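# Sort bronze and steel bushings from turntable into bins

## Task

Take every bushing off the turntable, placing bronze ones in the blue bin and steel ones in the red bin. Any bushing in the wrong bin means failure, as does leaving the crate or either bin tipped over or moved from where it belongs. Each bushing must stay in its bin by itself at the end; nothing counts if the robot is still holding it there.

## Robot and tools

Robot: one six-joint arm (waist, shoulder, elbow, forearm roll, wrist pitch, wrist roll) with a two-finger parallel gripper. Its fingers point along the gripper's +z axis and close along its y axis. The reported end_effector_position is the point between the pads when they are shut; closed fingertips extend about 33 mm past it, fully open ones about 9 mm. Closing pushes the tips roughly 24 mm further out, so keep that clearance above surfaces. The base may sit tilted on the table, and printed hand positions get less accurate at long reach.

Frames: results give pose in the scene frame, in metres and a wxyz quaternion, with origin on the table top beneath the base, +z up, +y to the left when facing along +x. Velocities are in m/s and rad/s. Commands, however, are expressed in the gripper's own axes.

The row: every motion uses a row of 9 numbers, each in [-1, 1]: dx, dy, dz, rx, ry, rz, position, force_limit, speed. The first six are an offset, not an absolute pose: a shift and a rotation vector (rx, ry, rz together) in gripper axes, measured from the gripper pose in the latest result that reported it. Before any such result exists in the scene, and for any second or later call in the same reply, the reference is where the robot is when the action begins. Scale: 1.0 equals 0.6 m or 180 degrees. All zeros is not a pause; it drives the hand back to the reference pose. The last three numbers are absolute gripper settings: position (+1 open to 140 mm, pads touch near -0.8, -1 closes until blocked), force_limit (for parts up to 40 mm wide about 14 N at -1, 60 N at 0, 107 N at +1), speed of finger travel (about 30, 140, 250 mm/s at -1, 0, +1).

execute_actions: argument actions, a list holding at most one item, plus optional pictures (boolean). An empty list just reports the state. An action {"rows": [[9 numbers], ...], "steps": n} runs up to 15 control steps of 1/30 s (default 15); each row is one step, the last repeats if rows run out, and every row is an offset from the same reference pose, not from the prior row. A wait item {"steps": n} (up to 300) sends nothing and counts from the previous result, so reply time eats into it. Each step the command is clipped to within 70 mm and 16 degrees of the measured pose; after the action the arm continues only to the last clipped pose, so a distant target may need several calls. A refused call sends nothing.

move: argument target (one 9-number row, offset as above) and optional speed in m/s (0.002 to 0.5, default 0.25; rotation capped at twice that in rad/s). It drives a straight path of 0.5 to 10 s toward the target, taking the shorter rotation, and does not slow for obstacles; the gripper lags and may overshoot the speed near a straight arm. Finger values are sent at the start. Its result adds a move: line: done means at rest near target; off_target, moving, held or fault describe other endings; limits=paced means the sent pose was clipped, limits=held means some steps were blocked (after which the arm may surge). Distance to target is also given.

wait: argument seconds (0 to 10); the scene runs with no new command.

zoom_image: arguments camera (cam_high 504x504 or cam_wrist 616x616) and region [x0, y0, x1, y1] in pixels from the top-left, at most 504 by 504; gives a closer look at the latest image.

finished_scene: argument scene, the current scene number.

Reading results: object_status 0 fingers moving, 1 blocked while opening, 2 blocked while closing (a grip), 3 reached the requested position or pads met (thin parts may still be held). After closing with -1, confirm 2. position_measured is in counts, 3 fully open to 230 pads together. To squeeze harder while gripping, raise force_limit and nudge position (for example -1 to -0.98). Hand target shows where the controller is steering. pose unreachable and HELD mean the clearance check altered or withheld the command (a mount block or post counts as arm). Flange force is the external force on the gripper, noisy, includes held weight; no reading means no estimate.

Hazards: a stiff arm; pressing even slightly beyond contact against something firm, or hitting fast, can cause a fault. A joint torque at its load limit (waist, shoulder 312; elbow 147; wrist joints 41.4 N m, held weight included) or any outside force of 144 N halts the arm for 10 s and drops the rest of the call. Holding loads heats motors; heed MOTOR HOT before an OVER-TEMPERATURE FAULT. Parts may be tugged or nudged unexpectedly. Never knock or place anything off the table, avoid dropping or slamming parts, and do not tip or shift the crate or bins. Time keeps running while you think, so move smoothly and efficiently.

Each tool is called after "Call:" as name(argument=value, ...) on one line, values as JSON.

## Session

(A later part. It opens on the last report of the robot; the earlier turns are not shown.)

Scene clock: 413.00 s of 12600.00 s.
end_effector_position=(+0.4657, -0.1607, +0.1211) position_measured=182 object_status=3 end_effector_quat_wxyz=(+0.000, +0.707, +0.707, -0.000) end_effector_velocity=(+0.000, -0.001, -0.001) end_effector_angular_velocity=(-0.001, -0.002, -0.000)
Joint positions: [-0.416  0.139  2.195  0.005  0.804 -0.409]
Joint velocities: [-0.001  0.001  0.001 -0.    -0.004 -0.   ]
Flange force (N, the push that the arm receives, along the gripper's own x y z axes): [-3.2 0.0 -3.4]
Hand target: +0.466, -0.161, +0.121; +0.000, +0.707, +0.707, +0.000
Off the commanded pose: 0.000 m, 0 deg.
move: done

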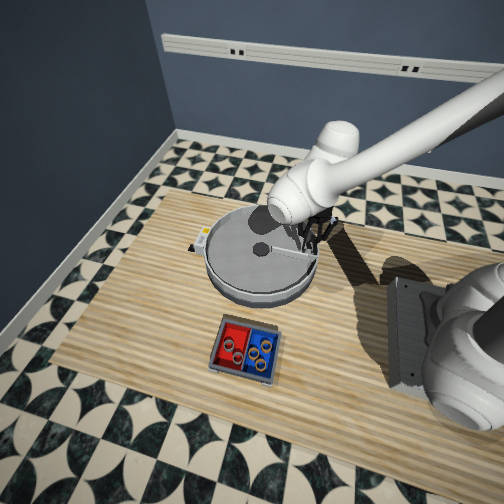

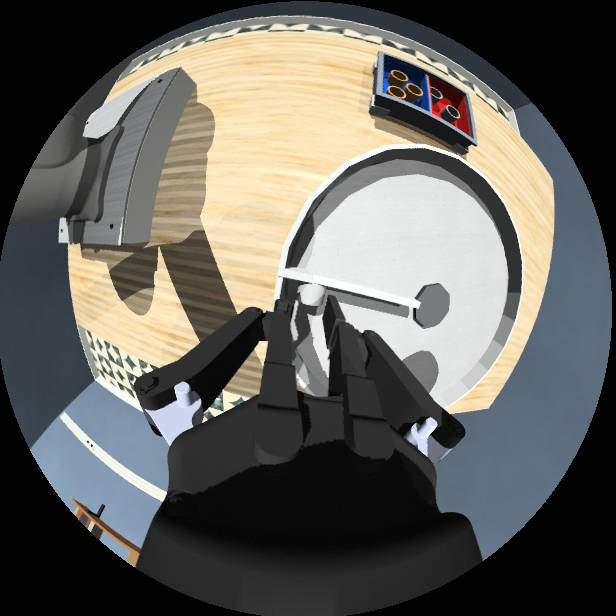

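Call:
move(target=[0,-0.0012,0.013,0,0,0,-0.42,-0.3,-0.6], speed=0.012)

Call:
zoom_image(camera="cam_wrist", region=[265,265,345,345])

Scene clock: 417.60 s of 12600.00 s.
end_effector_position=(+0.4650, -0.1607, +0.1134) position_measured=182 object_status=3 end_effector_quat_wxyz=(+0.000, +0.707, +0.707, -0.000) end_effector_velocity=(+0.001, -0.000, -0.001) end_effector_angular_velocity=(-0.001, -0.002, -0.000)
Joint positions: [-0.416  0.149  2.202  0.005  0.787 -0.409]
Joint velocities: [-0.     0.001  0.     0.    -0.004  0.   ]
Flange force (N, the push that the arm receives, along the gripper's own x y z axes): [-3.5 -5.2 -6.1]
Hand target: +0.465, -0.161, +0.113; +0.000, +0.707, +0.707, -0.000
Off the commanded pose: 0.000 m, 0 deg.
move: done

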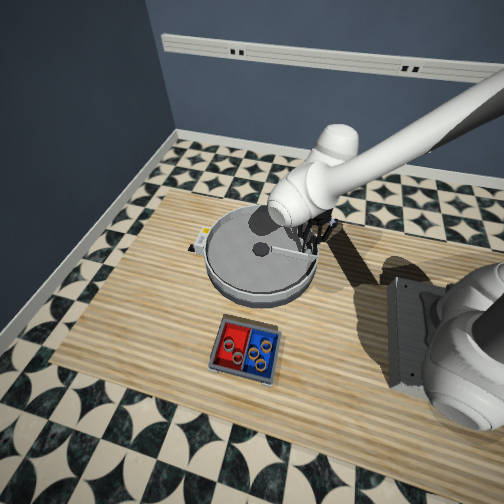

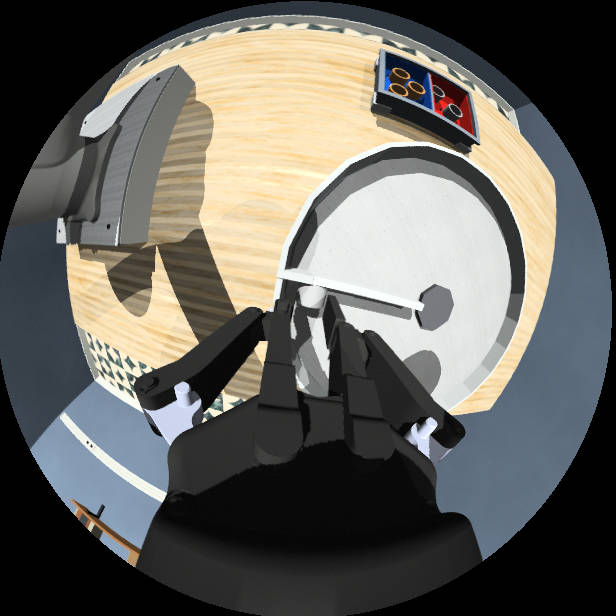

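Region (265, 265, 345, 345) of cam_wrist's 616x616 image, scaled by 6.300, with more detail than that image has.

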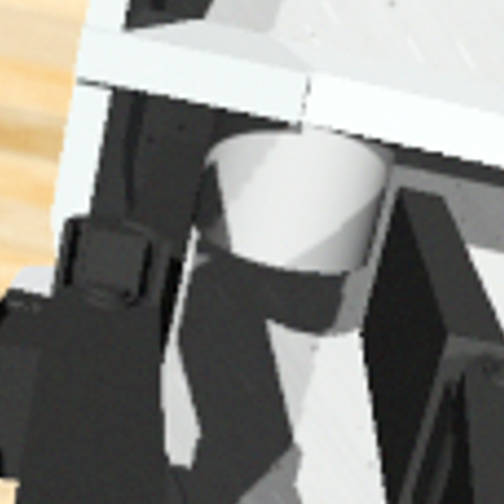

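Call:
move(target=[0,0,0.015,0,0,0,-0.42,-0.3,-0.6], speed=0.012)

Call:
zoom_image(camera="cam_wrist", region=[265,265,345,345])

Call:
zoom_image(camera="cam_high", region=[285,215,335,265])

Scene clock: 419.90 s of 12600.00 s.
end_effector_position=(+0.4650, -0.1607, +0.1045) position_measured=182 object_status=3 end_effector_quat_wxyz=(+0.000, +0.707, +0.707, +0.000) end_effector_velocity=(+0.000, -0.000, -0.001) end_effector_angular_velocity=(-0.001, -0.002, +0.000)
Joint positions: [-0.416  0.161  2.209  0.005  0.768 -0.41 ]
Joint velocities: [-0.     0.002  0.001 -0.001 -0.004 -0.   ]
Flange force (N, the push that the arm receives, along the gripper's own x y z axes): [-2.5 -3.0 -5.1]
Hand target: +0.465, -0.161, +0.104; +0.000, +0.707, +0.707, +0.000
Off the commanded pose: 0.000 m, 0 deg.
move: done

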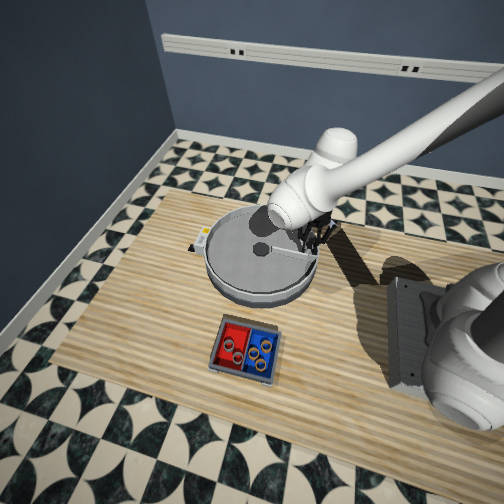

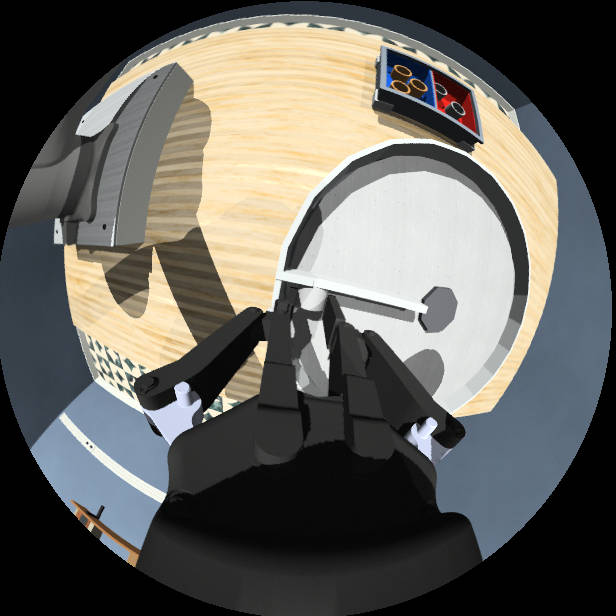

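Region (265, 265, 345, 345) of cam_wrist's 616x616 image, scaled by 6.300, with more detail than that image has.

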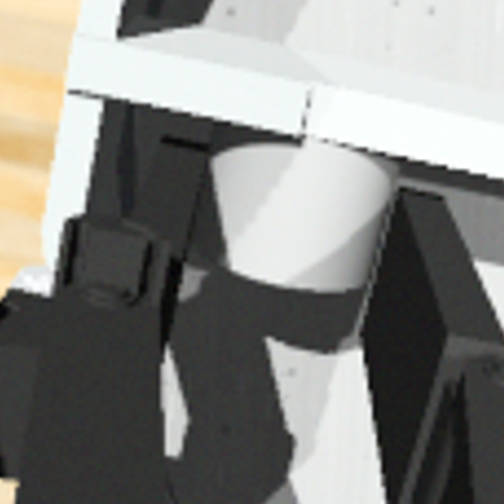

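Region (285, 215, 335, 265) of cam_high's 504x504 image, scaled by 10.080, with more detail than that image has.

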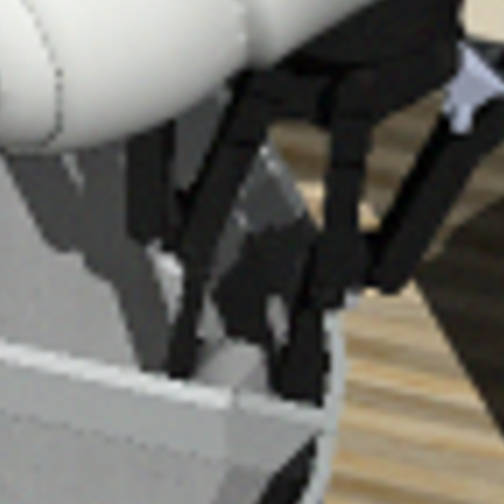

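Call:
move(target=[0,0,0.0115,0,0,0,-0.42,-0.3,-0.6], speed=0.012)

Call:
zoom_image(camera="cam_wrist", region=[265,265,345,345])

Scene clock: 421.83 s of 12600.00 s.
end_effector_position=(+0.4650, -0.1607, +0.0977) position_measured=182 object_status=3 end_effector_quat_wxyz=(+0.000, +0.707, +0.707, +0.000) end_effector_velocity=(-0.001, -0.000, -0.001) end_effector_angular_velocity=(+0.000, +0.002, +0.001)
Joint positions: [-0.416  0.171  2.214  0.006  0.753 -0.41 ]
Joint velocities: [-0.     0.002  0.001 -0.001 -0.001 -0.   ]
Flange force (N, the push that the arm receives, along the gripper's own x y z axes): [-6.8 -5.7 -4.7]
Hand target: +0.465, -0.161, +0.098; +0.000, +0.707, +0.707, +0.000
Off the commanded pose: 0.000 m, 0 deg.
move: done

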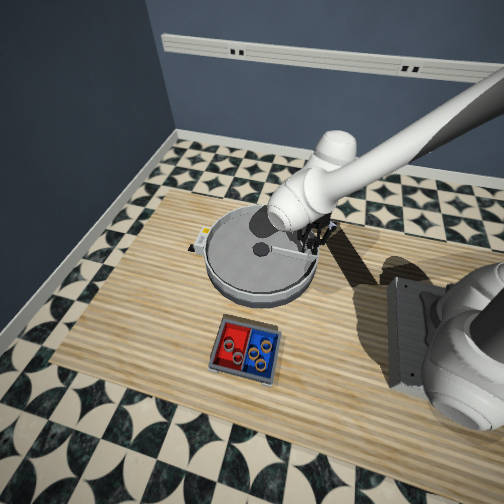

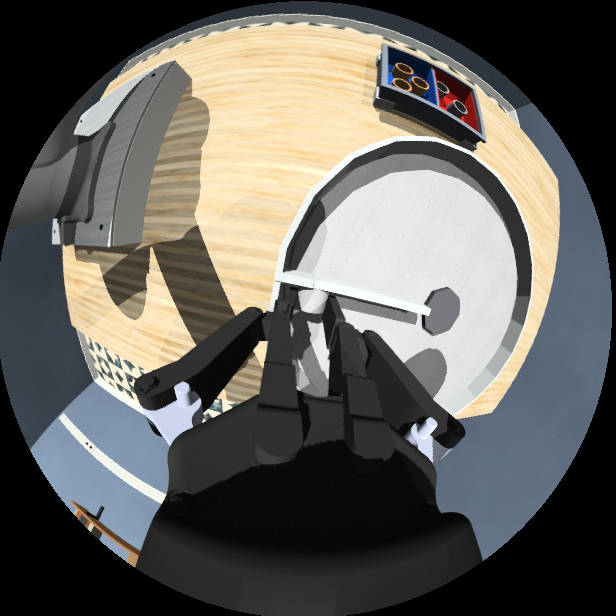

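Region (265, 265, 345, 345) of cam_wrist's 616x616 image, scaled by 6.300, with more detail than that image has.

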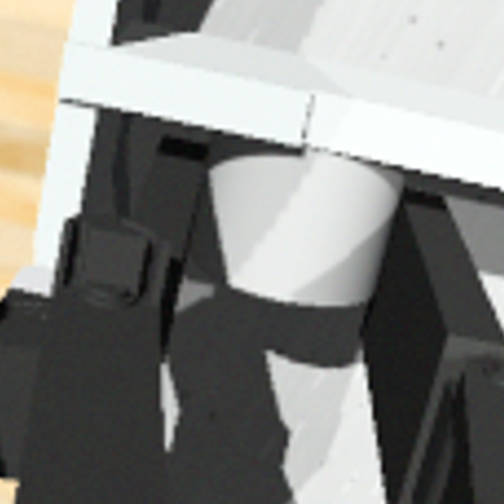

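Call:
execute_actions(actions=[{"rows":[[0,0,0.001,0,0,0,-0.42,-0.3,-0.6],[0,0,0.002,0,0,0,-0.42,-0.3,-0.6],[0,0,0.003,0,0,0,-0.42,-0.3,-0.6],[0,0,0.004,0,0,0,-0.42,-0.3,-0.6],[0,0,0.004,0,0,0,-0.42,-0.3,-0.6],[0,0,0.004,0,0,0,-0.42,-0.3,-0.6],[0,0.0006,0.004,0,0,0,-1,-0.3,-0.5],[0,0.0012,0.004,0,0,0,-1,-0.3,-0.5]],"steps":15}])

Call:
zoom_image(camera="cam_wrist", region=[265,265,345,345])

Scene clock: 423.70 s of 12600.00 s.
end_effector_position=(+0.4657, -0.1608, +0.0954) position_measured=186 object_status=0 end_effector_quat_wxyz=(+0.000, +0.707, +0.707, +0.000) end_effector_velocity=(+0.001, +0.000, -0.000) end_effector_angular_velocity=(+0.000, +0.001, -0.004)
Joint positions: [-0.416  0.176  2.214  0.006  0.748 -0.41 ]
Joint velocities: [ 0.001  0.002 -0.002 -0.     0.002  0.005]
Flange force (N, the push that the arm receives, along the gripper's own x y z axes): [1.4 -8.8 -50.6]
Hand target: +0.466, -0.161, +0.095; +0.000, +0.707, +0.707, +0.000
Off the commanded pose: 0.000 m, 0 deg.
Steps of this call (steps 1 to 41: nothing new was sent; steps 42 to 56: all 15 steps of this action). Readings (end_effector_position | what the end effector reports):
42: (+0.4650, -0.1607, +0.0976) | position_measured=182 object_status=3
43: (+0.4650, -0.1607, +0.0974) | position_measured=182 object_status=3
45: (+0.4650, -0.1607, +0.0967) | position_measured=182 object_status=3
49: (+0.4650, -0.1607, +0.0956) | position_measured=185 object_status=0
56: the state above

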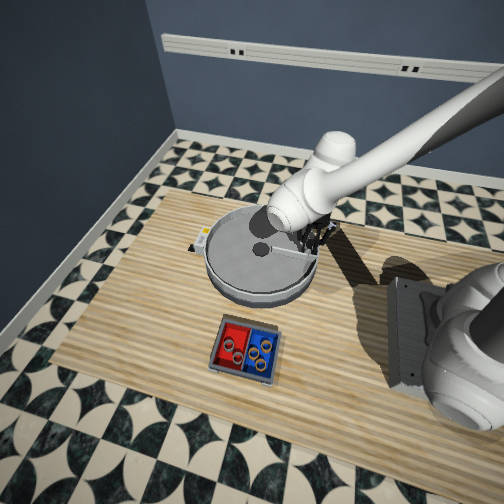

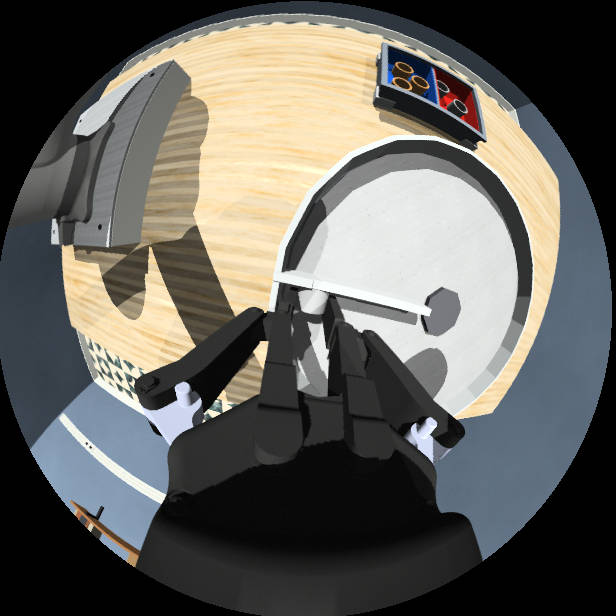

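Region (265, 265, 345, 345) of cam_wrist's 616x616 image, scaled by 6.300, with more detail than that image has.

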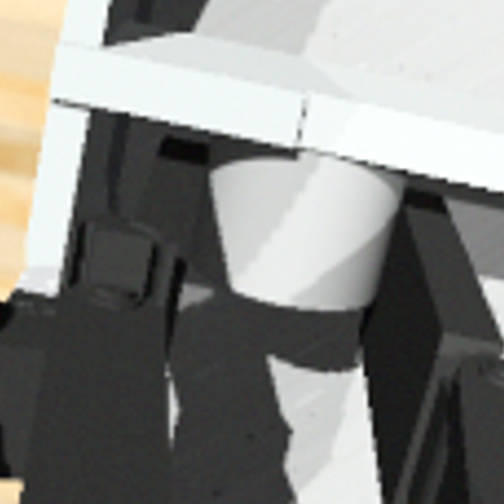

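Call:
execute_actions(actions=[{"rows":[[0,0,-0.001,0,0,0,-1,-0.3,-0.5],[0,0,-0.002,0,0,0,-1,-0.3,-0.5],[0,0,-0.003,0,0,0,-1,-0.3,-0.5],[0,0,-0.004,0,0,0,-1,-0.3,-0.5]],"steps":12}])

Call:
zoom_image(camera="cam_wrist", region=[265,265,345,345])

Scene clock: 424.93 s of 12600.00 s.
end_effector_position=(+0.4657, -0.1607, +0.0976) position_measured=186 object_status=2 end_effector_quat_wxyz=(+0.000, +0.707, +0.707, +0.000) end_effector_velocity=(+0.001, -0.000, +0.001) end_effector_angular_velocity=(+0.000, -0.003, +0.001)
Joint positions: [-0.416  0.172  2.213  0.005  0.753 -0.409]
Joint velocities: [-0.    -0.002 -0.002  0.002  0.    -0.002]
Flange force (N, the push that the arm receives, along the gripper's own x y z axes): [-5.2 -1.8 -1.1]
Hand target: +0.466, -0.161, +0.098; +0.000, +0.707, +0.707, +0.000
Off the commanded pose: 0.000 m, 0 deg.
Steps of this call (steps 1 to 25: nothing new was sent; steps 26 to 37: all 12 steps of this action). Readings (end_effector_position | what the end effector reports):
26: (+0.4658, -0.1607, +0.0953) | position_measured=186 object_status=2
27: (+0.4657, -0.1607, +0.0954) | position_measured=186 object_status=2
29: (+0.4656, -0.1607, +0.0959) | position_measured=186 object_status=2
33: (+0.4656, -0.1607, +0.0973) | position_measured=186 object_status=2
37: the state above

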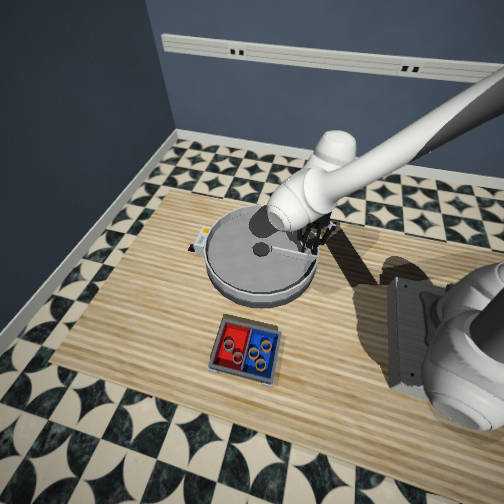

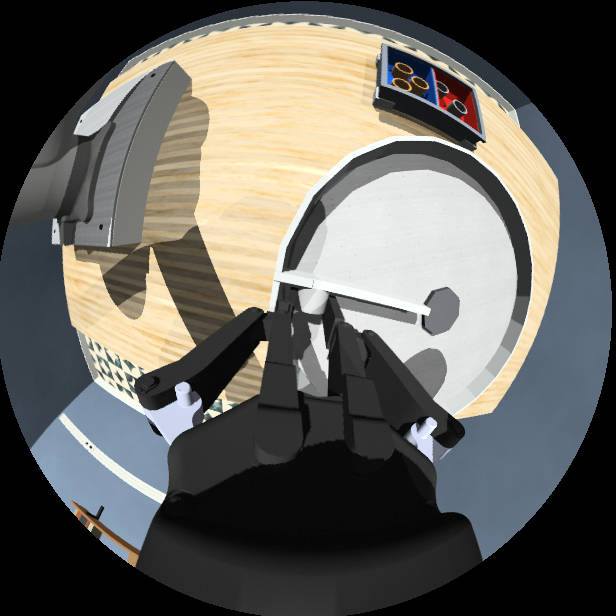

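Region (265, 265, 345, 345) of cam_wrist's 616x616 image, scaled by 6.300, with more detail than that image has.

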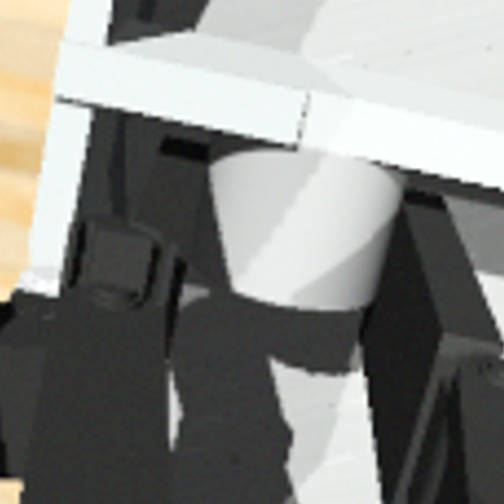

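Call:
move(target=[0,0,-0.098,0,0,0,-1,-0.3,-0.5], speed=0.12)

Call:
move(target=[0.606,0.2455,0.018,0,0,0.5,-1,-0.3,-0.5], speed=0.45)

Call:
zoom_image(camera="cam_wrist", region=[230,200,410,380])

Scene clock: 428.57 s of 12600.00 s.
end_effector_position=(+0.4656, -0.1608, +0.1564) position_measured=186 object_status=2 end_effector_quat_wxyz=(+0.000, +0.707, +0.707, -0.000) end_effector_velocity=(-0.002, +0.000, +0.001) end_effector_angular_velocity=(+0.001, +0.004, +0.000)
Joint positions: [-0.416  0.093  2.164  0.005  0.881 -0.409]
Joint velocities: [ 0.    -0.002 -0.    -0.001  0.006  0.001]
Flange force (N, the push that the arm receives, along the gripper's own x y z axes): [-0.5 -5.3 -4.9]
Hand target: +0.466, -0.161, +0.157; +0.000, +0.707, +0.707, -0.000
Off the commanded pose: 0.000 m, 0 deg.
move: done

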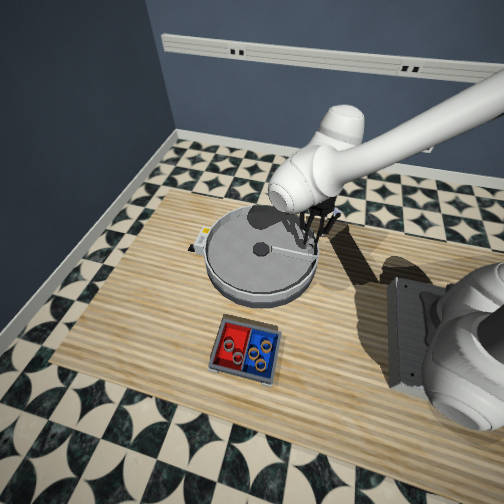

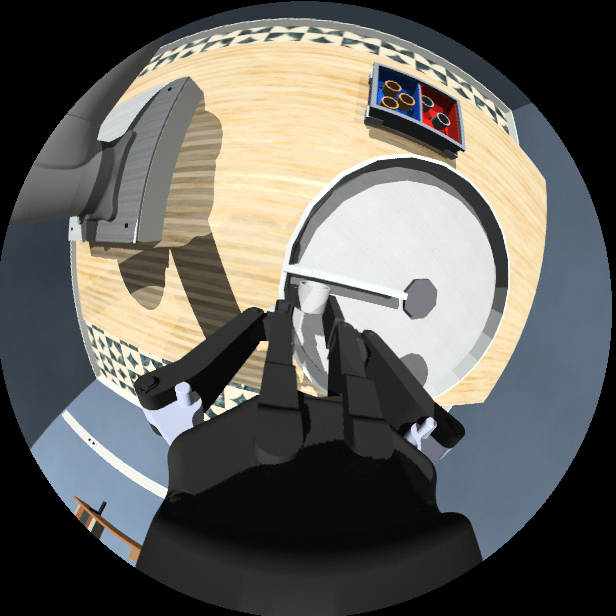

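Scene clock: 430.90 s of 12600.00 s.
end_effector_position=(+0.6135, +0.2035, +0.1459) position_measured=186 object_status=2 end_effector_quat_wxyz=(-0.001, +1.000, +0.000, +0.001) end_effector_velocity=(+0.001, +0.001, -0.000) end_effector_angular_velocity=(-0.003, -0.000, -0.007)
Joint positions: [0.255 0.32  1.892 0.003 0.923 1.834]
Joint velocities: [ 0.003  0.002 -0.003 -0.004  0.001  0.012]
Flange force (N, the push that the arm receives, along the gripper's own x y z axes): [-11.4 0.4 -8.5]
Hand target: +0.614, +0.204, +0.146; -0.000, +1.000, +0.000, +0.001
Off the commanded pose: 0.001 m, 0 deg.
move: done

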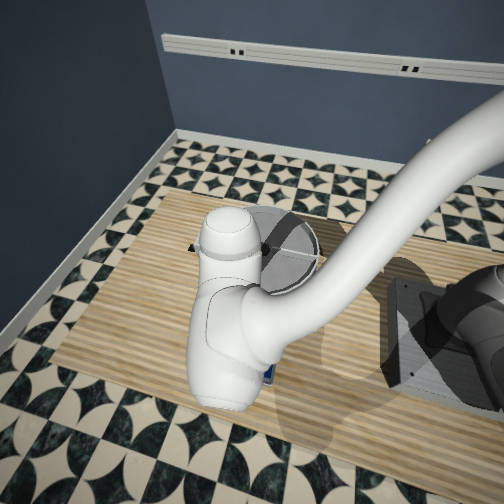

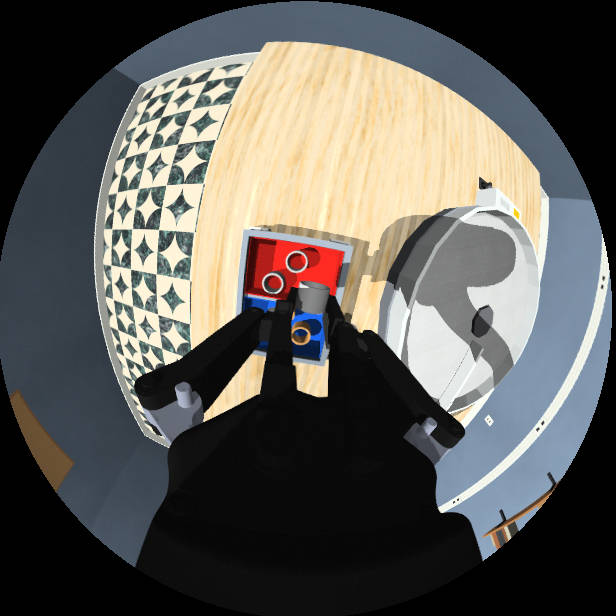

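Region (230, 200, 410, 380) of cam_wrist's 616x616 image, scaled by 2.800, with more detail than that image has.

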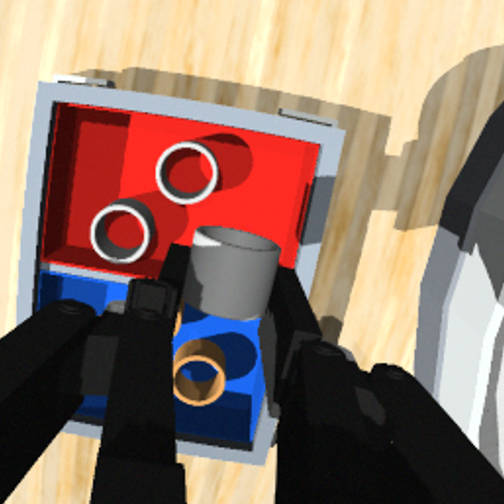

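Call:
move(target=[0,0.002,0.089,0,0,0,-1,-0.3,-0.5], speed=0.1)

Call:
zoom_image(camera="cam_wrist", region=[230,220,390,380])

Scene clock: 432.83 s of 12600.00 s.
end_effector_position=(+0.6135, +0.2024, +0.0926) position_measured=186 object_status=2 end_effector_quat_wxyz=(-0.001, +1.000, +0.000, +0.001) end_effector_velocity=(-0.000, +0.000, -0.002) end_effector_angular_velocity=(+0.000, +0.001, -0.000)
Joint positions: [0.254 0.378 1.929 0.003 0.828 1.832]
Joint velocities: [ 0.     0.002  0.001  0.    -0.003 -0.   ]
Flange force (N, the push that the arm receives, along the gripper's own x y z axes): [2.5 -0.9 -4.1]
Hand target: +0.614, +0.202, +0.092; -0.001, +1.000, +0.000, +0.001
Off the commanded pose: 0.000 m, 0 deg.
move: done

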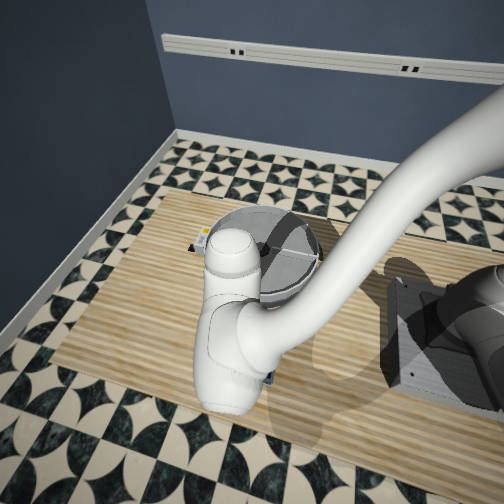

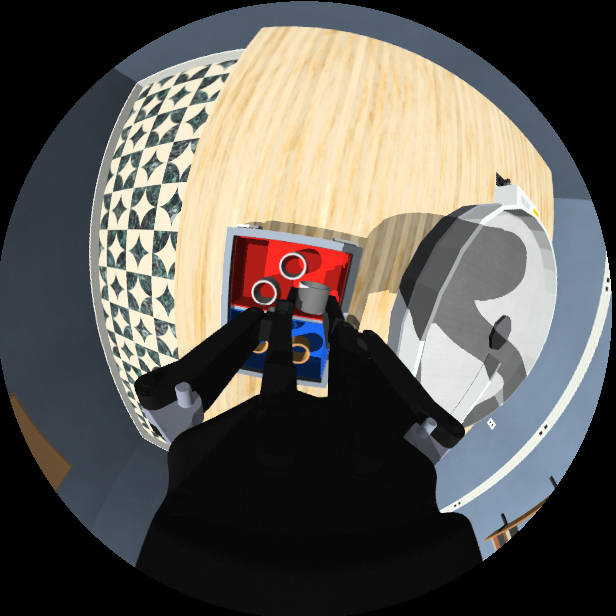

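Region (230, 220, 390, 380) of cam_wrist's 616x616 image, scaled by 3.150, with more detail than that image has.

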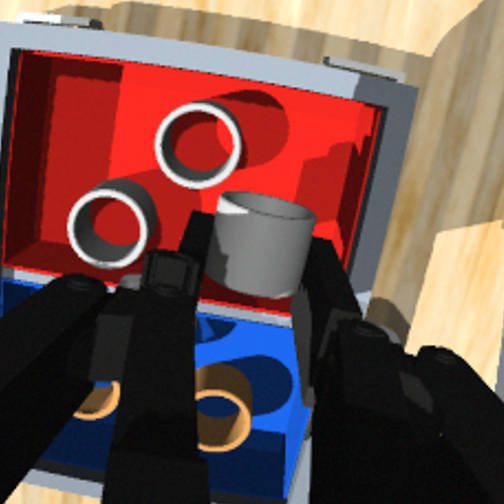

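Call:
move(target=[0,0,0.0535,0,0,0,-1,-0.3,-0.5], speed=0.035)

Call:
zoom_image(camera="cam_wrist", region=[230,220,390,380])

Scene clock: 436.00 s of 12600.00 s.
end_effector_position=(+0.6135, +0.2025, +0.0606) position_measured=186 object_status=2 end_effector_quat_wxyz=(-0.001, +1.000, +0.000, +0.001) end_effector_velocity=(+0.001, +0.001, -0.001) end_effector_angular_velocity=(+0.001, -0.001, +0.000)
Joint positions: [0.254 0.416 1.947 0.003 0.771 1.832]
Joint velocities: [ 0.     0.002 -0.     0.001 -0.002 -0.   ]
Flange force (N, the push that the arm receives, along the gripper's own x y z axes): [-2.0 2.0 -3.4]
Hand target: +0.614, +0.202, +0.060; -0.001, +1.000, +0.000, +0.001
Off the commanded pose: 0.000 m, 0 deg.
move: done

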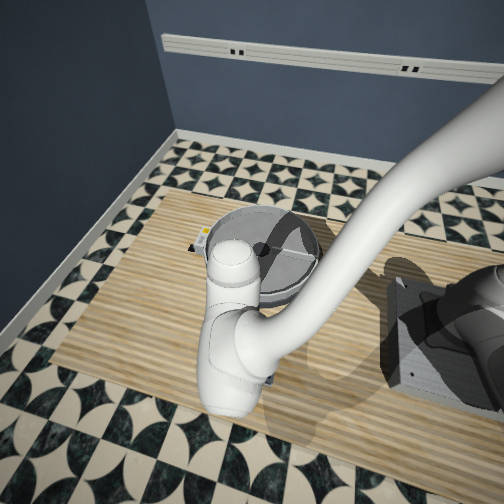

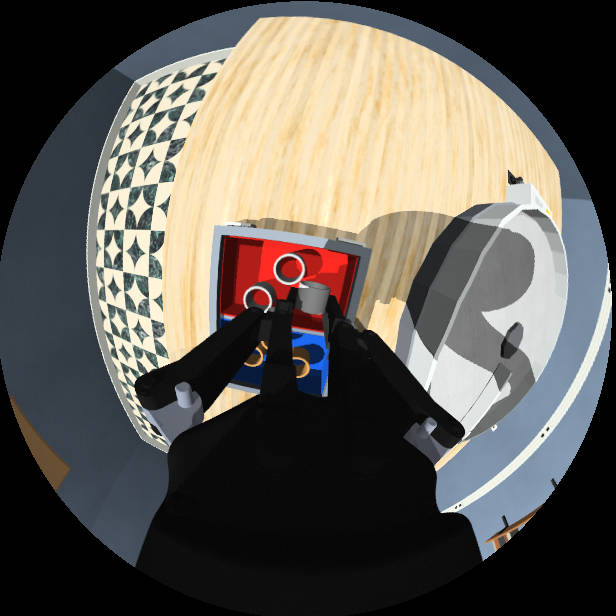

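Region (230, 220, 390, 380) of cam_wrist's 616x616 image, scaled by 3.150, with more detail than that image has.

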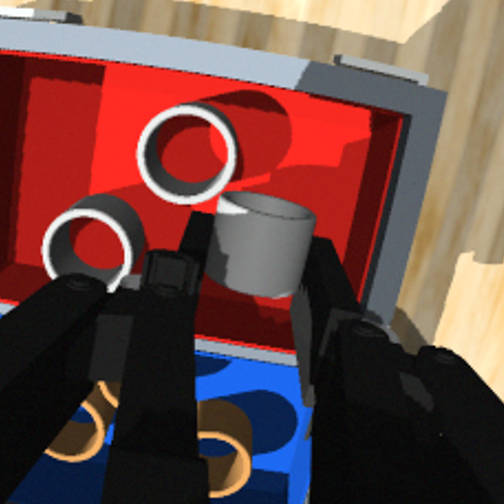

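Call:
move(target=[-0.003,0.003,0.0065,0,0,0,-1,-0.3,-0.5], speed=0.012)

Scene clock: 437.50 s of 12600.00 s.
end_effector_position=(+0.6118, +0.2007, +0.0568) position_measured=186 object_status=2 end_effector_quat_wxyz=(-0.001, +1.000, +0.000, +0.001) end_effector_velocity=(-0.001, -0.000, -0.001) end_effector_angular_velocity=(-0.000, +0.001, +0.001)
Joint positions: [0.252 0.418 1.954 0.003 0.763 1.83 ]
Joint velocities: [-0.     0.     0.001 -0.    -0.    -0.001]
Flange force (N, the push that the arm receives, along the gripper's own x y z axes): [-0.1 -0.8 -4.7]
Hand target: +0.612, +0.201, +0.057; -0.001, +1.000, +0.000, +0.001
Off the commanded pose: 0.000 m, 0 deg.
move: done

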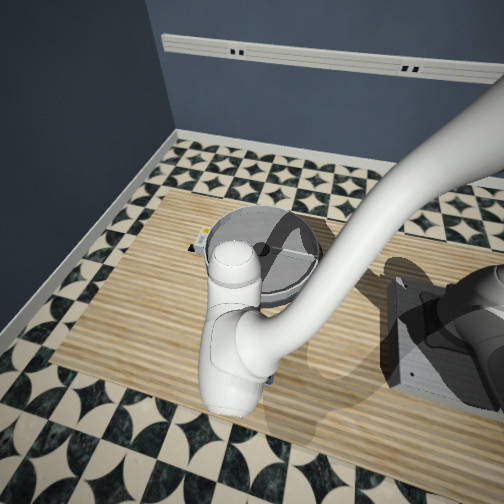

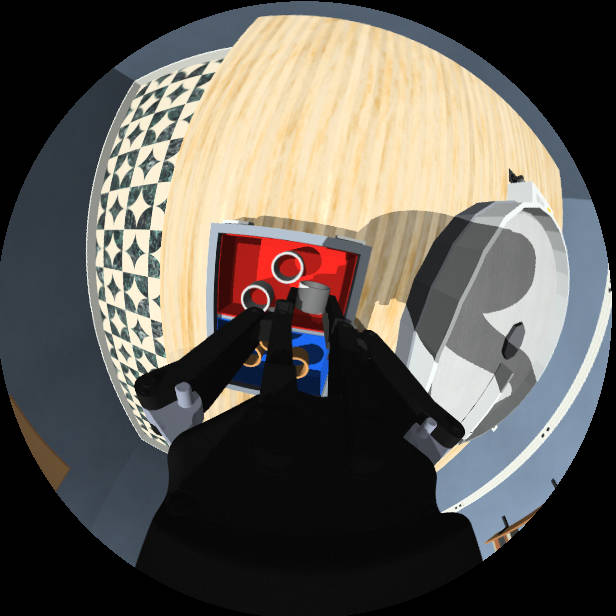

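Call:
execute_actions(actions=[{"rows":[[0,0,0.001,0,0,0,-1,-0.3,-0.5],[0,0,0.002,0,0,0,-1,-0.3,-0.5],[0,0,0.003,0,0,0,-1,-0.3,-0.5],[0,0,0.004,0,0,0,-1,-0.3,-0.5],[0,0,0.005,0,0,0,-1,-0.3,-0.5]],"steps":12}], pictures=false)

Scene clock: 438.73 s of 12600.00 s.
end_effector_position=(+0.6118, +0.2007, +0.0538) position_measured=186 object_status=2 end_effector_quat_wxyz=(-0.001, +1.000, +0.000, +0.001) end_effector_velocity=(-0.001, -0.000, -0.002) end_effector_angular_velocity=(-0.001, +0.001, +0.000)
Joint positions: [0.252 0.422 1.955 0.003 0.758 1.83 ]
Joint velocities: [-0.     0.001  0.002 -0.    -0.002  0.   ]
Flange force (N, the push that the arm receives, along the gripper's own x y z axes): [-0.8 6.1 -2.4]
Hand target: +0.612, +0.201, +0.054; -0.001, +1.000, +0.000, +0.001
Off the commanded pose: 0.000 m, 0 deg.
Steps of this call (steps 1 to 25: nothing new was sent; steps 26 to 37: all 12 steps of this action). Readings (end_effector_position | what the end effector reports):
26: (+0.6117, +0.2007, +0.0567) | position_measured=186 object_status=2
27: (+0.6118, +0.2007, +0.0565) | position_measured=186 object_status=2
29: (+0.6118, +0.2007, +0.0558) | position_measured=186 object_status=2
33: (+0.6118, +0.2007, +0.0542) | position_measured=186 object_status=2
37: the state above

Call:
execute_actions(actions=[{"rows":[[0,0,0.0007,0,0,0,-1,-0.3,-0.5],[0,0,0.0014,0,0,0,-1,-0.3,-0.5],[0,0,0.002,0,0,0,-1,-0.3,-0.5]],"steps":10}], pictures=false)

Scene clock: 439.93 s of 12600.00 s.
end_effector_position=(+0.6118, +0.2007, +0.0527) position_measured=186 object_status=2 end_effector_quat_wxyz=(-0.001, +1.000, +0.000, +0.001) end_effector_velocity=(-0.000, +0.000, -0.001) end_effector_angular_velocity=(-0.000, +0.001, +0.001)
Joint positions: [0.252 0.423 1.956 0.003 0.756 1.83 ]
Joint velocities: [ 0.     0.001  0.001  0.    -0.001 -0.001]
Flange force (N, the push that the arm receives, along the gripper's own x y z axes): [2.0 1.2 -1.0]
Hand target: +0.612, +0.201, +0.053; -0.001, +1.000, +0.000, +0.001
Off the commanded pose: 0.000 m, 0 deg.
Steps of this call (steps 1 to 26: nothing new was sent; steps 27 to 36: all 10 steps of this action). Readings (end_effector_position | what the end effector reports):
27: (+0.6118, +0.2007, +0.0537) | position_measured=186 object_status=2
28: (+0.6118, +0.2007, +0.0536) | position_measured=186 object_status=2
30: (+0.6118, +0.2007, +0.0532) | position_measured=186 object_status=2
34: (+0.6118, +0.2007, +0.0527) | position_measured=186 object_status=2
36: the state above

Call:
execute_actions(actions=[{"rows":[[0,0,0.0007,0,0,0,-1,-0.3,-0.5],[0,0,0.0014,0,0,0,-1,-0.3,-0.5],[0,0,0.002,0,0,0,-1,-0.3,-0.5]],"steps":10}], pictures=false)

Scene clock: 440.77 s of 12600.00 s.
end_effector_position=(+0.6118, +0.2007, +0.0515) position_measured=186 object_status=2 end_effector_quat_wxyz=(-0.001, +1.000, +0.000, +0.001) end_effector_velocity=(-0.001, -0.000, -0.001) end_effector_angular_velocity=(-0.000, +0.002, +0.000)
Joint positions: [0.252 0.425 1.956 0.003 0.754 1.83 ]
Joint velocities: [-0.     0.001  0.001  0.    -0.    -0.   ]
Flange force (N, the push that the arm receives, along the gripper's own x y z axes): [-1.3 0.8 -3.7]
Hand target: +0.612, +0.201, +0.051; -0.001, +1.000, +0.000, +0.001
Off the commanded pose: 0.000 m, 0 deg.
Steps of this call (steps 1 to 15: nothing new was sent; steps 16 to 25: all 10 steps of this action). Readings (end_effector_position | what the end effector reports):
16: (+0.6118, +0.2007, +0.0526) | position_measured=186 object_status=2
17: (+0.6118, +0.2007, +0.0525) | position_measured=186 object_status=2
19: (+0.6118, +0.2007, +0.0520) | position_measured=186 object_status=2
23: (+0.6118, +0.2007, +0.0516) | position_measured=186 object_status=2
25: the state above

Call:
execute_actions(actions=[{"rows":[[0,0,0.0007,0,0,0,-1,-0.3,-0.5],[0,0,0.0014,0,0,0,-1,-0.3,-0.5],[0,0,0.002,0,0,0,-1,-0.3,-0.5]],"steps":10}], pictures=false)

Scene clock: 441.93 s of 12600.00 s.
end_effector_position=(+0.6118, +0.2007, +0.0504) position_measured=186 object_status=2 end_effector_quat_wxyz=(-0.001, +1.000, +0.000, +0.001) end_effector_velocity=(+0.001, -0.000, -0.000) end_effector_angular_velocity=(+0.000, -0.001, -0.001)
Joint positions: [0.252 0.426 1.957 0.003 0.752 1.83 ]
Joint velocities: [-0.     0.001 -0.     0.    -0.001  0.   ]
Flange force (N, the push that the arm receives, along the gripper's own x y z axes): [5.3 3.4 -0.8]
Hand target: +0.612, +0.201, +0.050; -0.001, +1.000, +0.000, +0.001
Off the commanded pose: 0.000 m, 0 deg.
Steps of this call (steps 1 to 25: nothing new was sent; steps 26 to 35: all 10 steps of this action). Readings (end_effector_position | what the end effector reports):
26: (+0.6118, +0.2007, +0.0515) | position_measured=186 object_status=2
27: (+0.6118, +0.2007, +0.0513) | position_measured=186 object_status=2
29: (+0.6118, +0.2007, +0.0509) | position_measured=186 object_status=2
33: (+0.6118, +0.2007, +0.0504) | position_measured=186 object_status=2
35: the state above

Call:
execute_actions(actions=[{"rows":[[0,0,0.0007,0,0,0,-1,-0.3,-0.5],[0,0,0.0014,0,0,0,-1,-0.3,-0.5],[0,0,0.002,0,0,0,-1,-0.3,-0.5]],"steps":10}])

Call:
zoom_image(camera="cam_wrist", region=[250,240,370,360])

Scene clock: 443.13 s of 12600.00 s.
end_effector_position=(+0.6118, +0.2007, +0.0492) position_measured=186 object_status=2 end_effector_quat_wxyz=(-0.001, +1.000, +0.000, +0.001) end_effector_velocity=(+0.000, +0.001, -0.000) end_effector_angular_velocity=(+0.001, -0.001, +0.000)
Joint positions: [0.252 0.428 1.958 0.003 0.75  1.83 ]
Joint velocities: [ 0.001  0.001 -0.     0.001 -0.001  0.   ]
Flange force (N, the push that the arm receives, along the gripper's own x y z axes): [2.0 2.8 -3.2]
Hand target: +0.612, +0.201, +0.049; -0.001, +1.000, +0.000, +0.001
Off the commanded pose: 0.000 m, 0 deg.
Steps of this call (steps 1 to 26: nothing new was sent; steps 27 to 36: all 10 steps of this action). Readings (end_effector_position | what the end effector reports):
27: (+0.6118, +0.2007, +0.0503) | position_measured=186 object_status=2
28: (+0.6118, +0.2007, +0.0502) | position_measured=186 object_status=2
30: (+0.6118, +0.2007, +0.0497) | position_measured=186 object_status=2
34: (+0.6118, +0.2007, +0.0493) | position_measured=186 object_status=2
36: the state above

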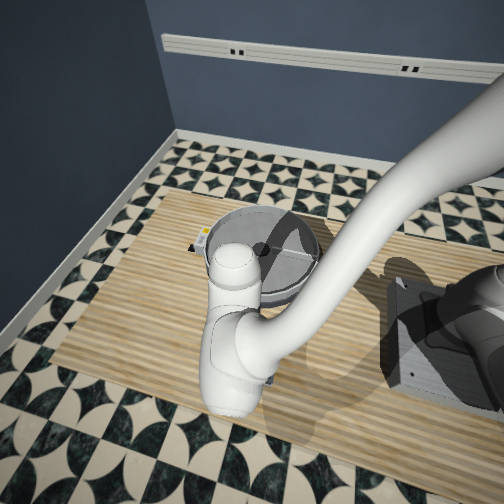

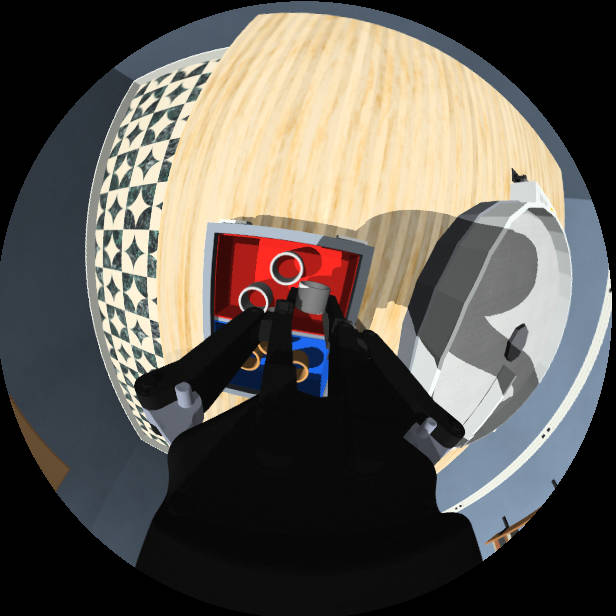

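Region (250, 240, 370, 360) of cam_wrist's 616x616 image, scaled by 4.200, with more detail than that image has.

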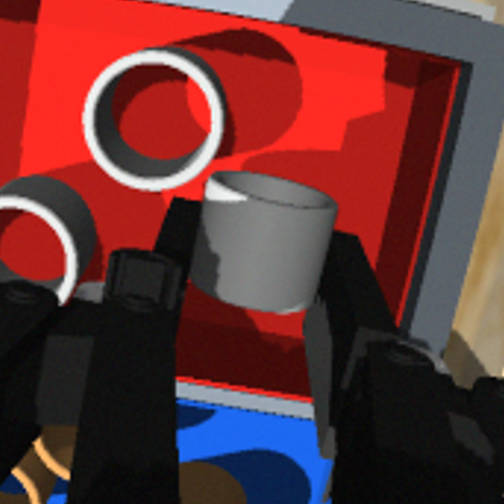

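Call:
execute_actions(actions=[{"rows":[[0,0,0.0007,0,0,0,-1,-0.3,-0.5],[0,0,0.0014,0,0,0,-1,-0.3,-0.5],[0,0,0.002,0,0,0,-1,-0.3,-0.5]],"steps":10}], pictures=false)

Scene clock: 444.57 s of 12600.00 s.
end_effector_position=(+0.6118, +0.2007, +0.0482) position_measured=186 object_status=2 end_effector_quat_wxyz=(-0.001, +1.000, +0.000, +0.001) end_effector_velocity=(+0.000, +0.000, -0.001) end_effector_angular_velocity=(+0.001, -0.001, -0.000)
Joint positions: [0.252 0.429 1.958 0.003 0.748 1.83 ]
Joint velocities: [-0.     0.002  0.001  0.001 -0.004 -0.001]
Flange force (N, the push that the arm receives, along the gripper's own x y z axes): [-10.2 4.1 -55.7]
Hand target: +0.612, +0.201, +0.048; -0.001, +1.000, +0.000, +0.001
Off the commanded pose: 0.000 m, 0 deg.
Steps of this call (steps 1 to 33: nothing new was sent; steps 34 to 43: all 10 steps of this action). Readings (end_effector_position | what the end effector reports):
34: (+0.6118, +0.2007, +0.0492) | position_measured=186 object_status=2
35: (+0.6118, +0.2007, +0.0491) | position_measured=186 object_status=2
37: (+0.6118, +0.2007, +0.0487) | position_measured=186 object_status=2
41: (+0.6119, +0.2007, +0.0483) | position_measured=186 object_status=2
43: the state above

Call:
execute_actions(actions=[{"rows":[[0,0,-0.0008,0,0,0,-1,-0.3,-0.5],[0,0,-0.0015,0,0,0,-1,-0.3,-0.5],[0,0,-0.0015,0,0,0,-1,-0.3,-0.5],[0,0,-0.0015,0,0,0,-1,-0.3,-0.5],[0,0,-0.0015,0,0,0,-0.4,-0.3,-0.3]],"steps":15}], pictures=false)

Call:
move(target=[0,0,-0.16,0,0,0,-0.4,-0.3,-0.3], speed=0.2)

Call:
zoom_image(camera="cam_wrist", region=[220,200,400,380])

Scene clock: 446.23 s of 12600.00 s.
end_effector_position=(+0.6118, +0.2007, +0.0490) position_measured=179 object_status=0 end_effector_quat_wxyz=(-0.001, +1.000, +0.000, +0.001) end_effector_velocity=(+0.001, +0.000, +0.001) end_effector_angular_velocity=(+0.001, -0.001, -0.000)
Joint positions: [0.252 0.428 1.958 0.003 0.749 1.83 ]
Joint velocities: [ 0.    -0.    -0.001  0.001  0.    -0.   ]
Flange force (N, the push that the arm receives, along the gripper's own x y z axes): [-0.4 5.4 -6.3]
Hand target: +0.612, +0.201, +0.049; -0.001, +1.000, +0.000, +0.001
Off the commanded pose: 0.000 m, 0 deg.
Steps of this call (steps 1 to 35: nothing new was sent; steps 36 to 50: all 15 steps of this action). Readings (end_effector_position | what the end effector reports):
36: (+0.6118, +0.2007, +0.0480) | position_measured=186 object_status=2
37: (+0.6117, +0.2007, +0.0480) | position_measured=186 object_status=2
39: (+0.6116, +0.2007, +0.0483) | position_measured=186 object_status=2
43: (+0.6115, +0.2006, +0.0486) | position_measured=179 object_status=0
50: the state above

Scene clock: 447.43 s of 12600.00 s.
end_effector_position=(+0.6118, +0.2005, +0.1451) position_measured=179 object_status=3 end_effector_quat_wxyz=(-0.001, +1.000, +0.000, +0.001) end_effector_velocity=(+0.001, -0.000, +0.002) end_effector_angular_velocity=(-0.000, -0.001, +0.000)
Joint positions: [0.251 0.317 1.898 0.003 0.92  1.831]
Joint velocities: [-0.001 -0.001 -0.002 -0.     0.003 -0.   ]
Flange force (N, the push that the arm receives, along the gripper's own x y z axes): [-0.9 4.0 -5.1]
Hand target: +0.612, +0.201, +0.145; -0.001, +1.000, +0.000, +0.001
Off the commanded pose: 0.000 m, 0 deg.
move: done

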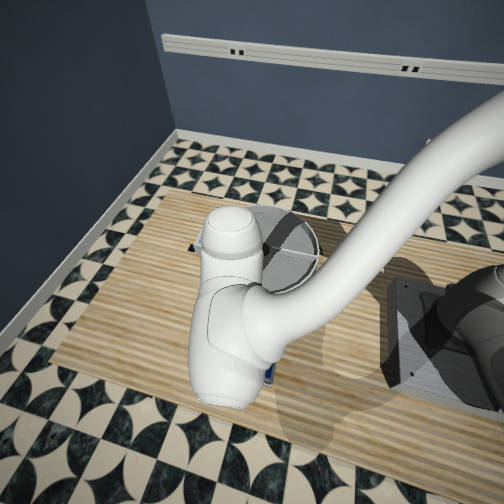

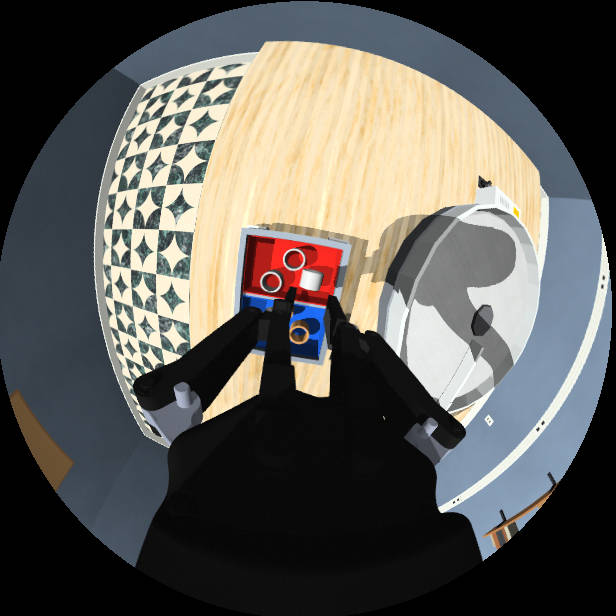

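Region (220, 200, 400, 380) of cam_wrist's 616x616 image, scaled by 2.800, with more detail than that image has.

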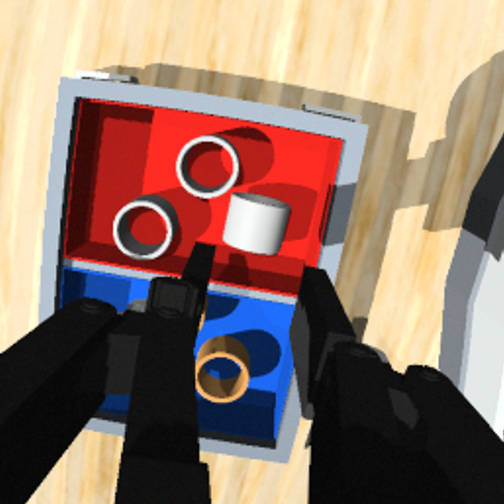

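Call:
finished_scene(scene=2)

The scene is finished: the task was done.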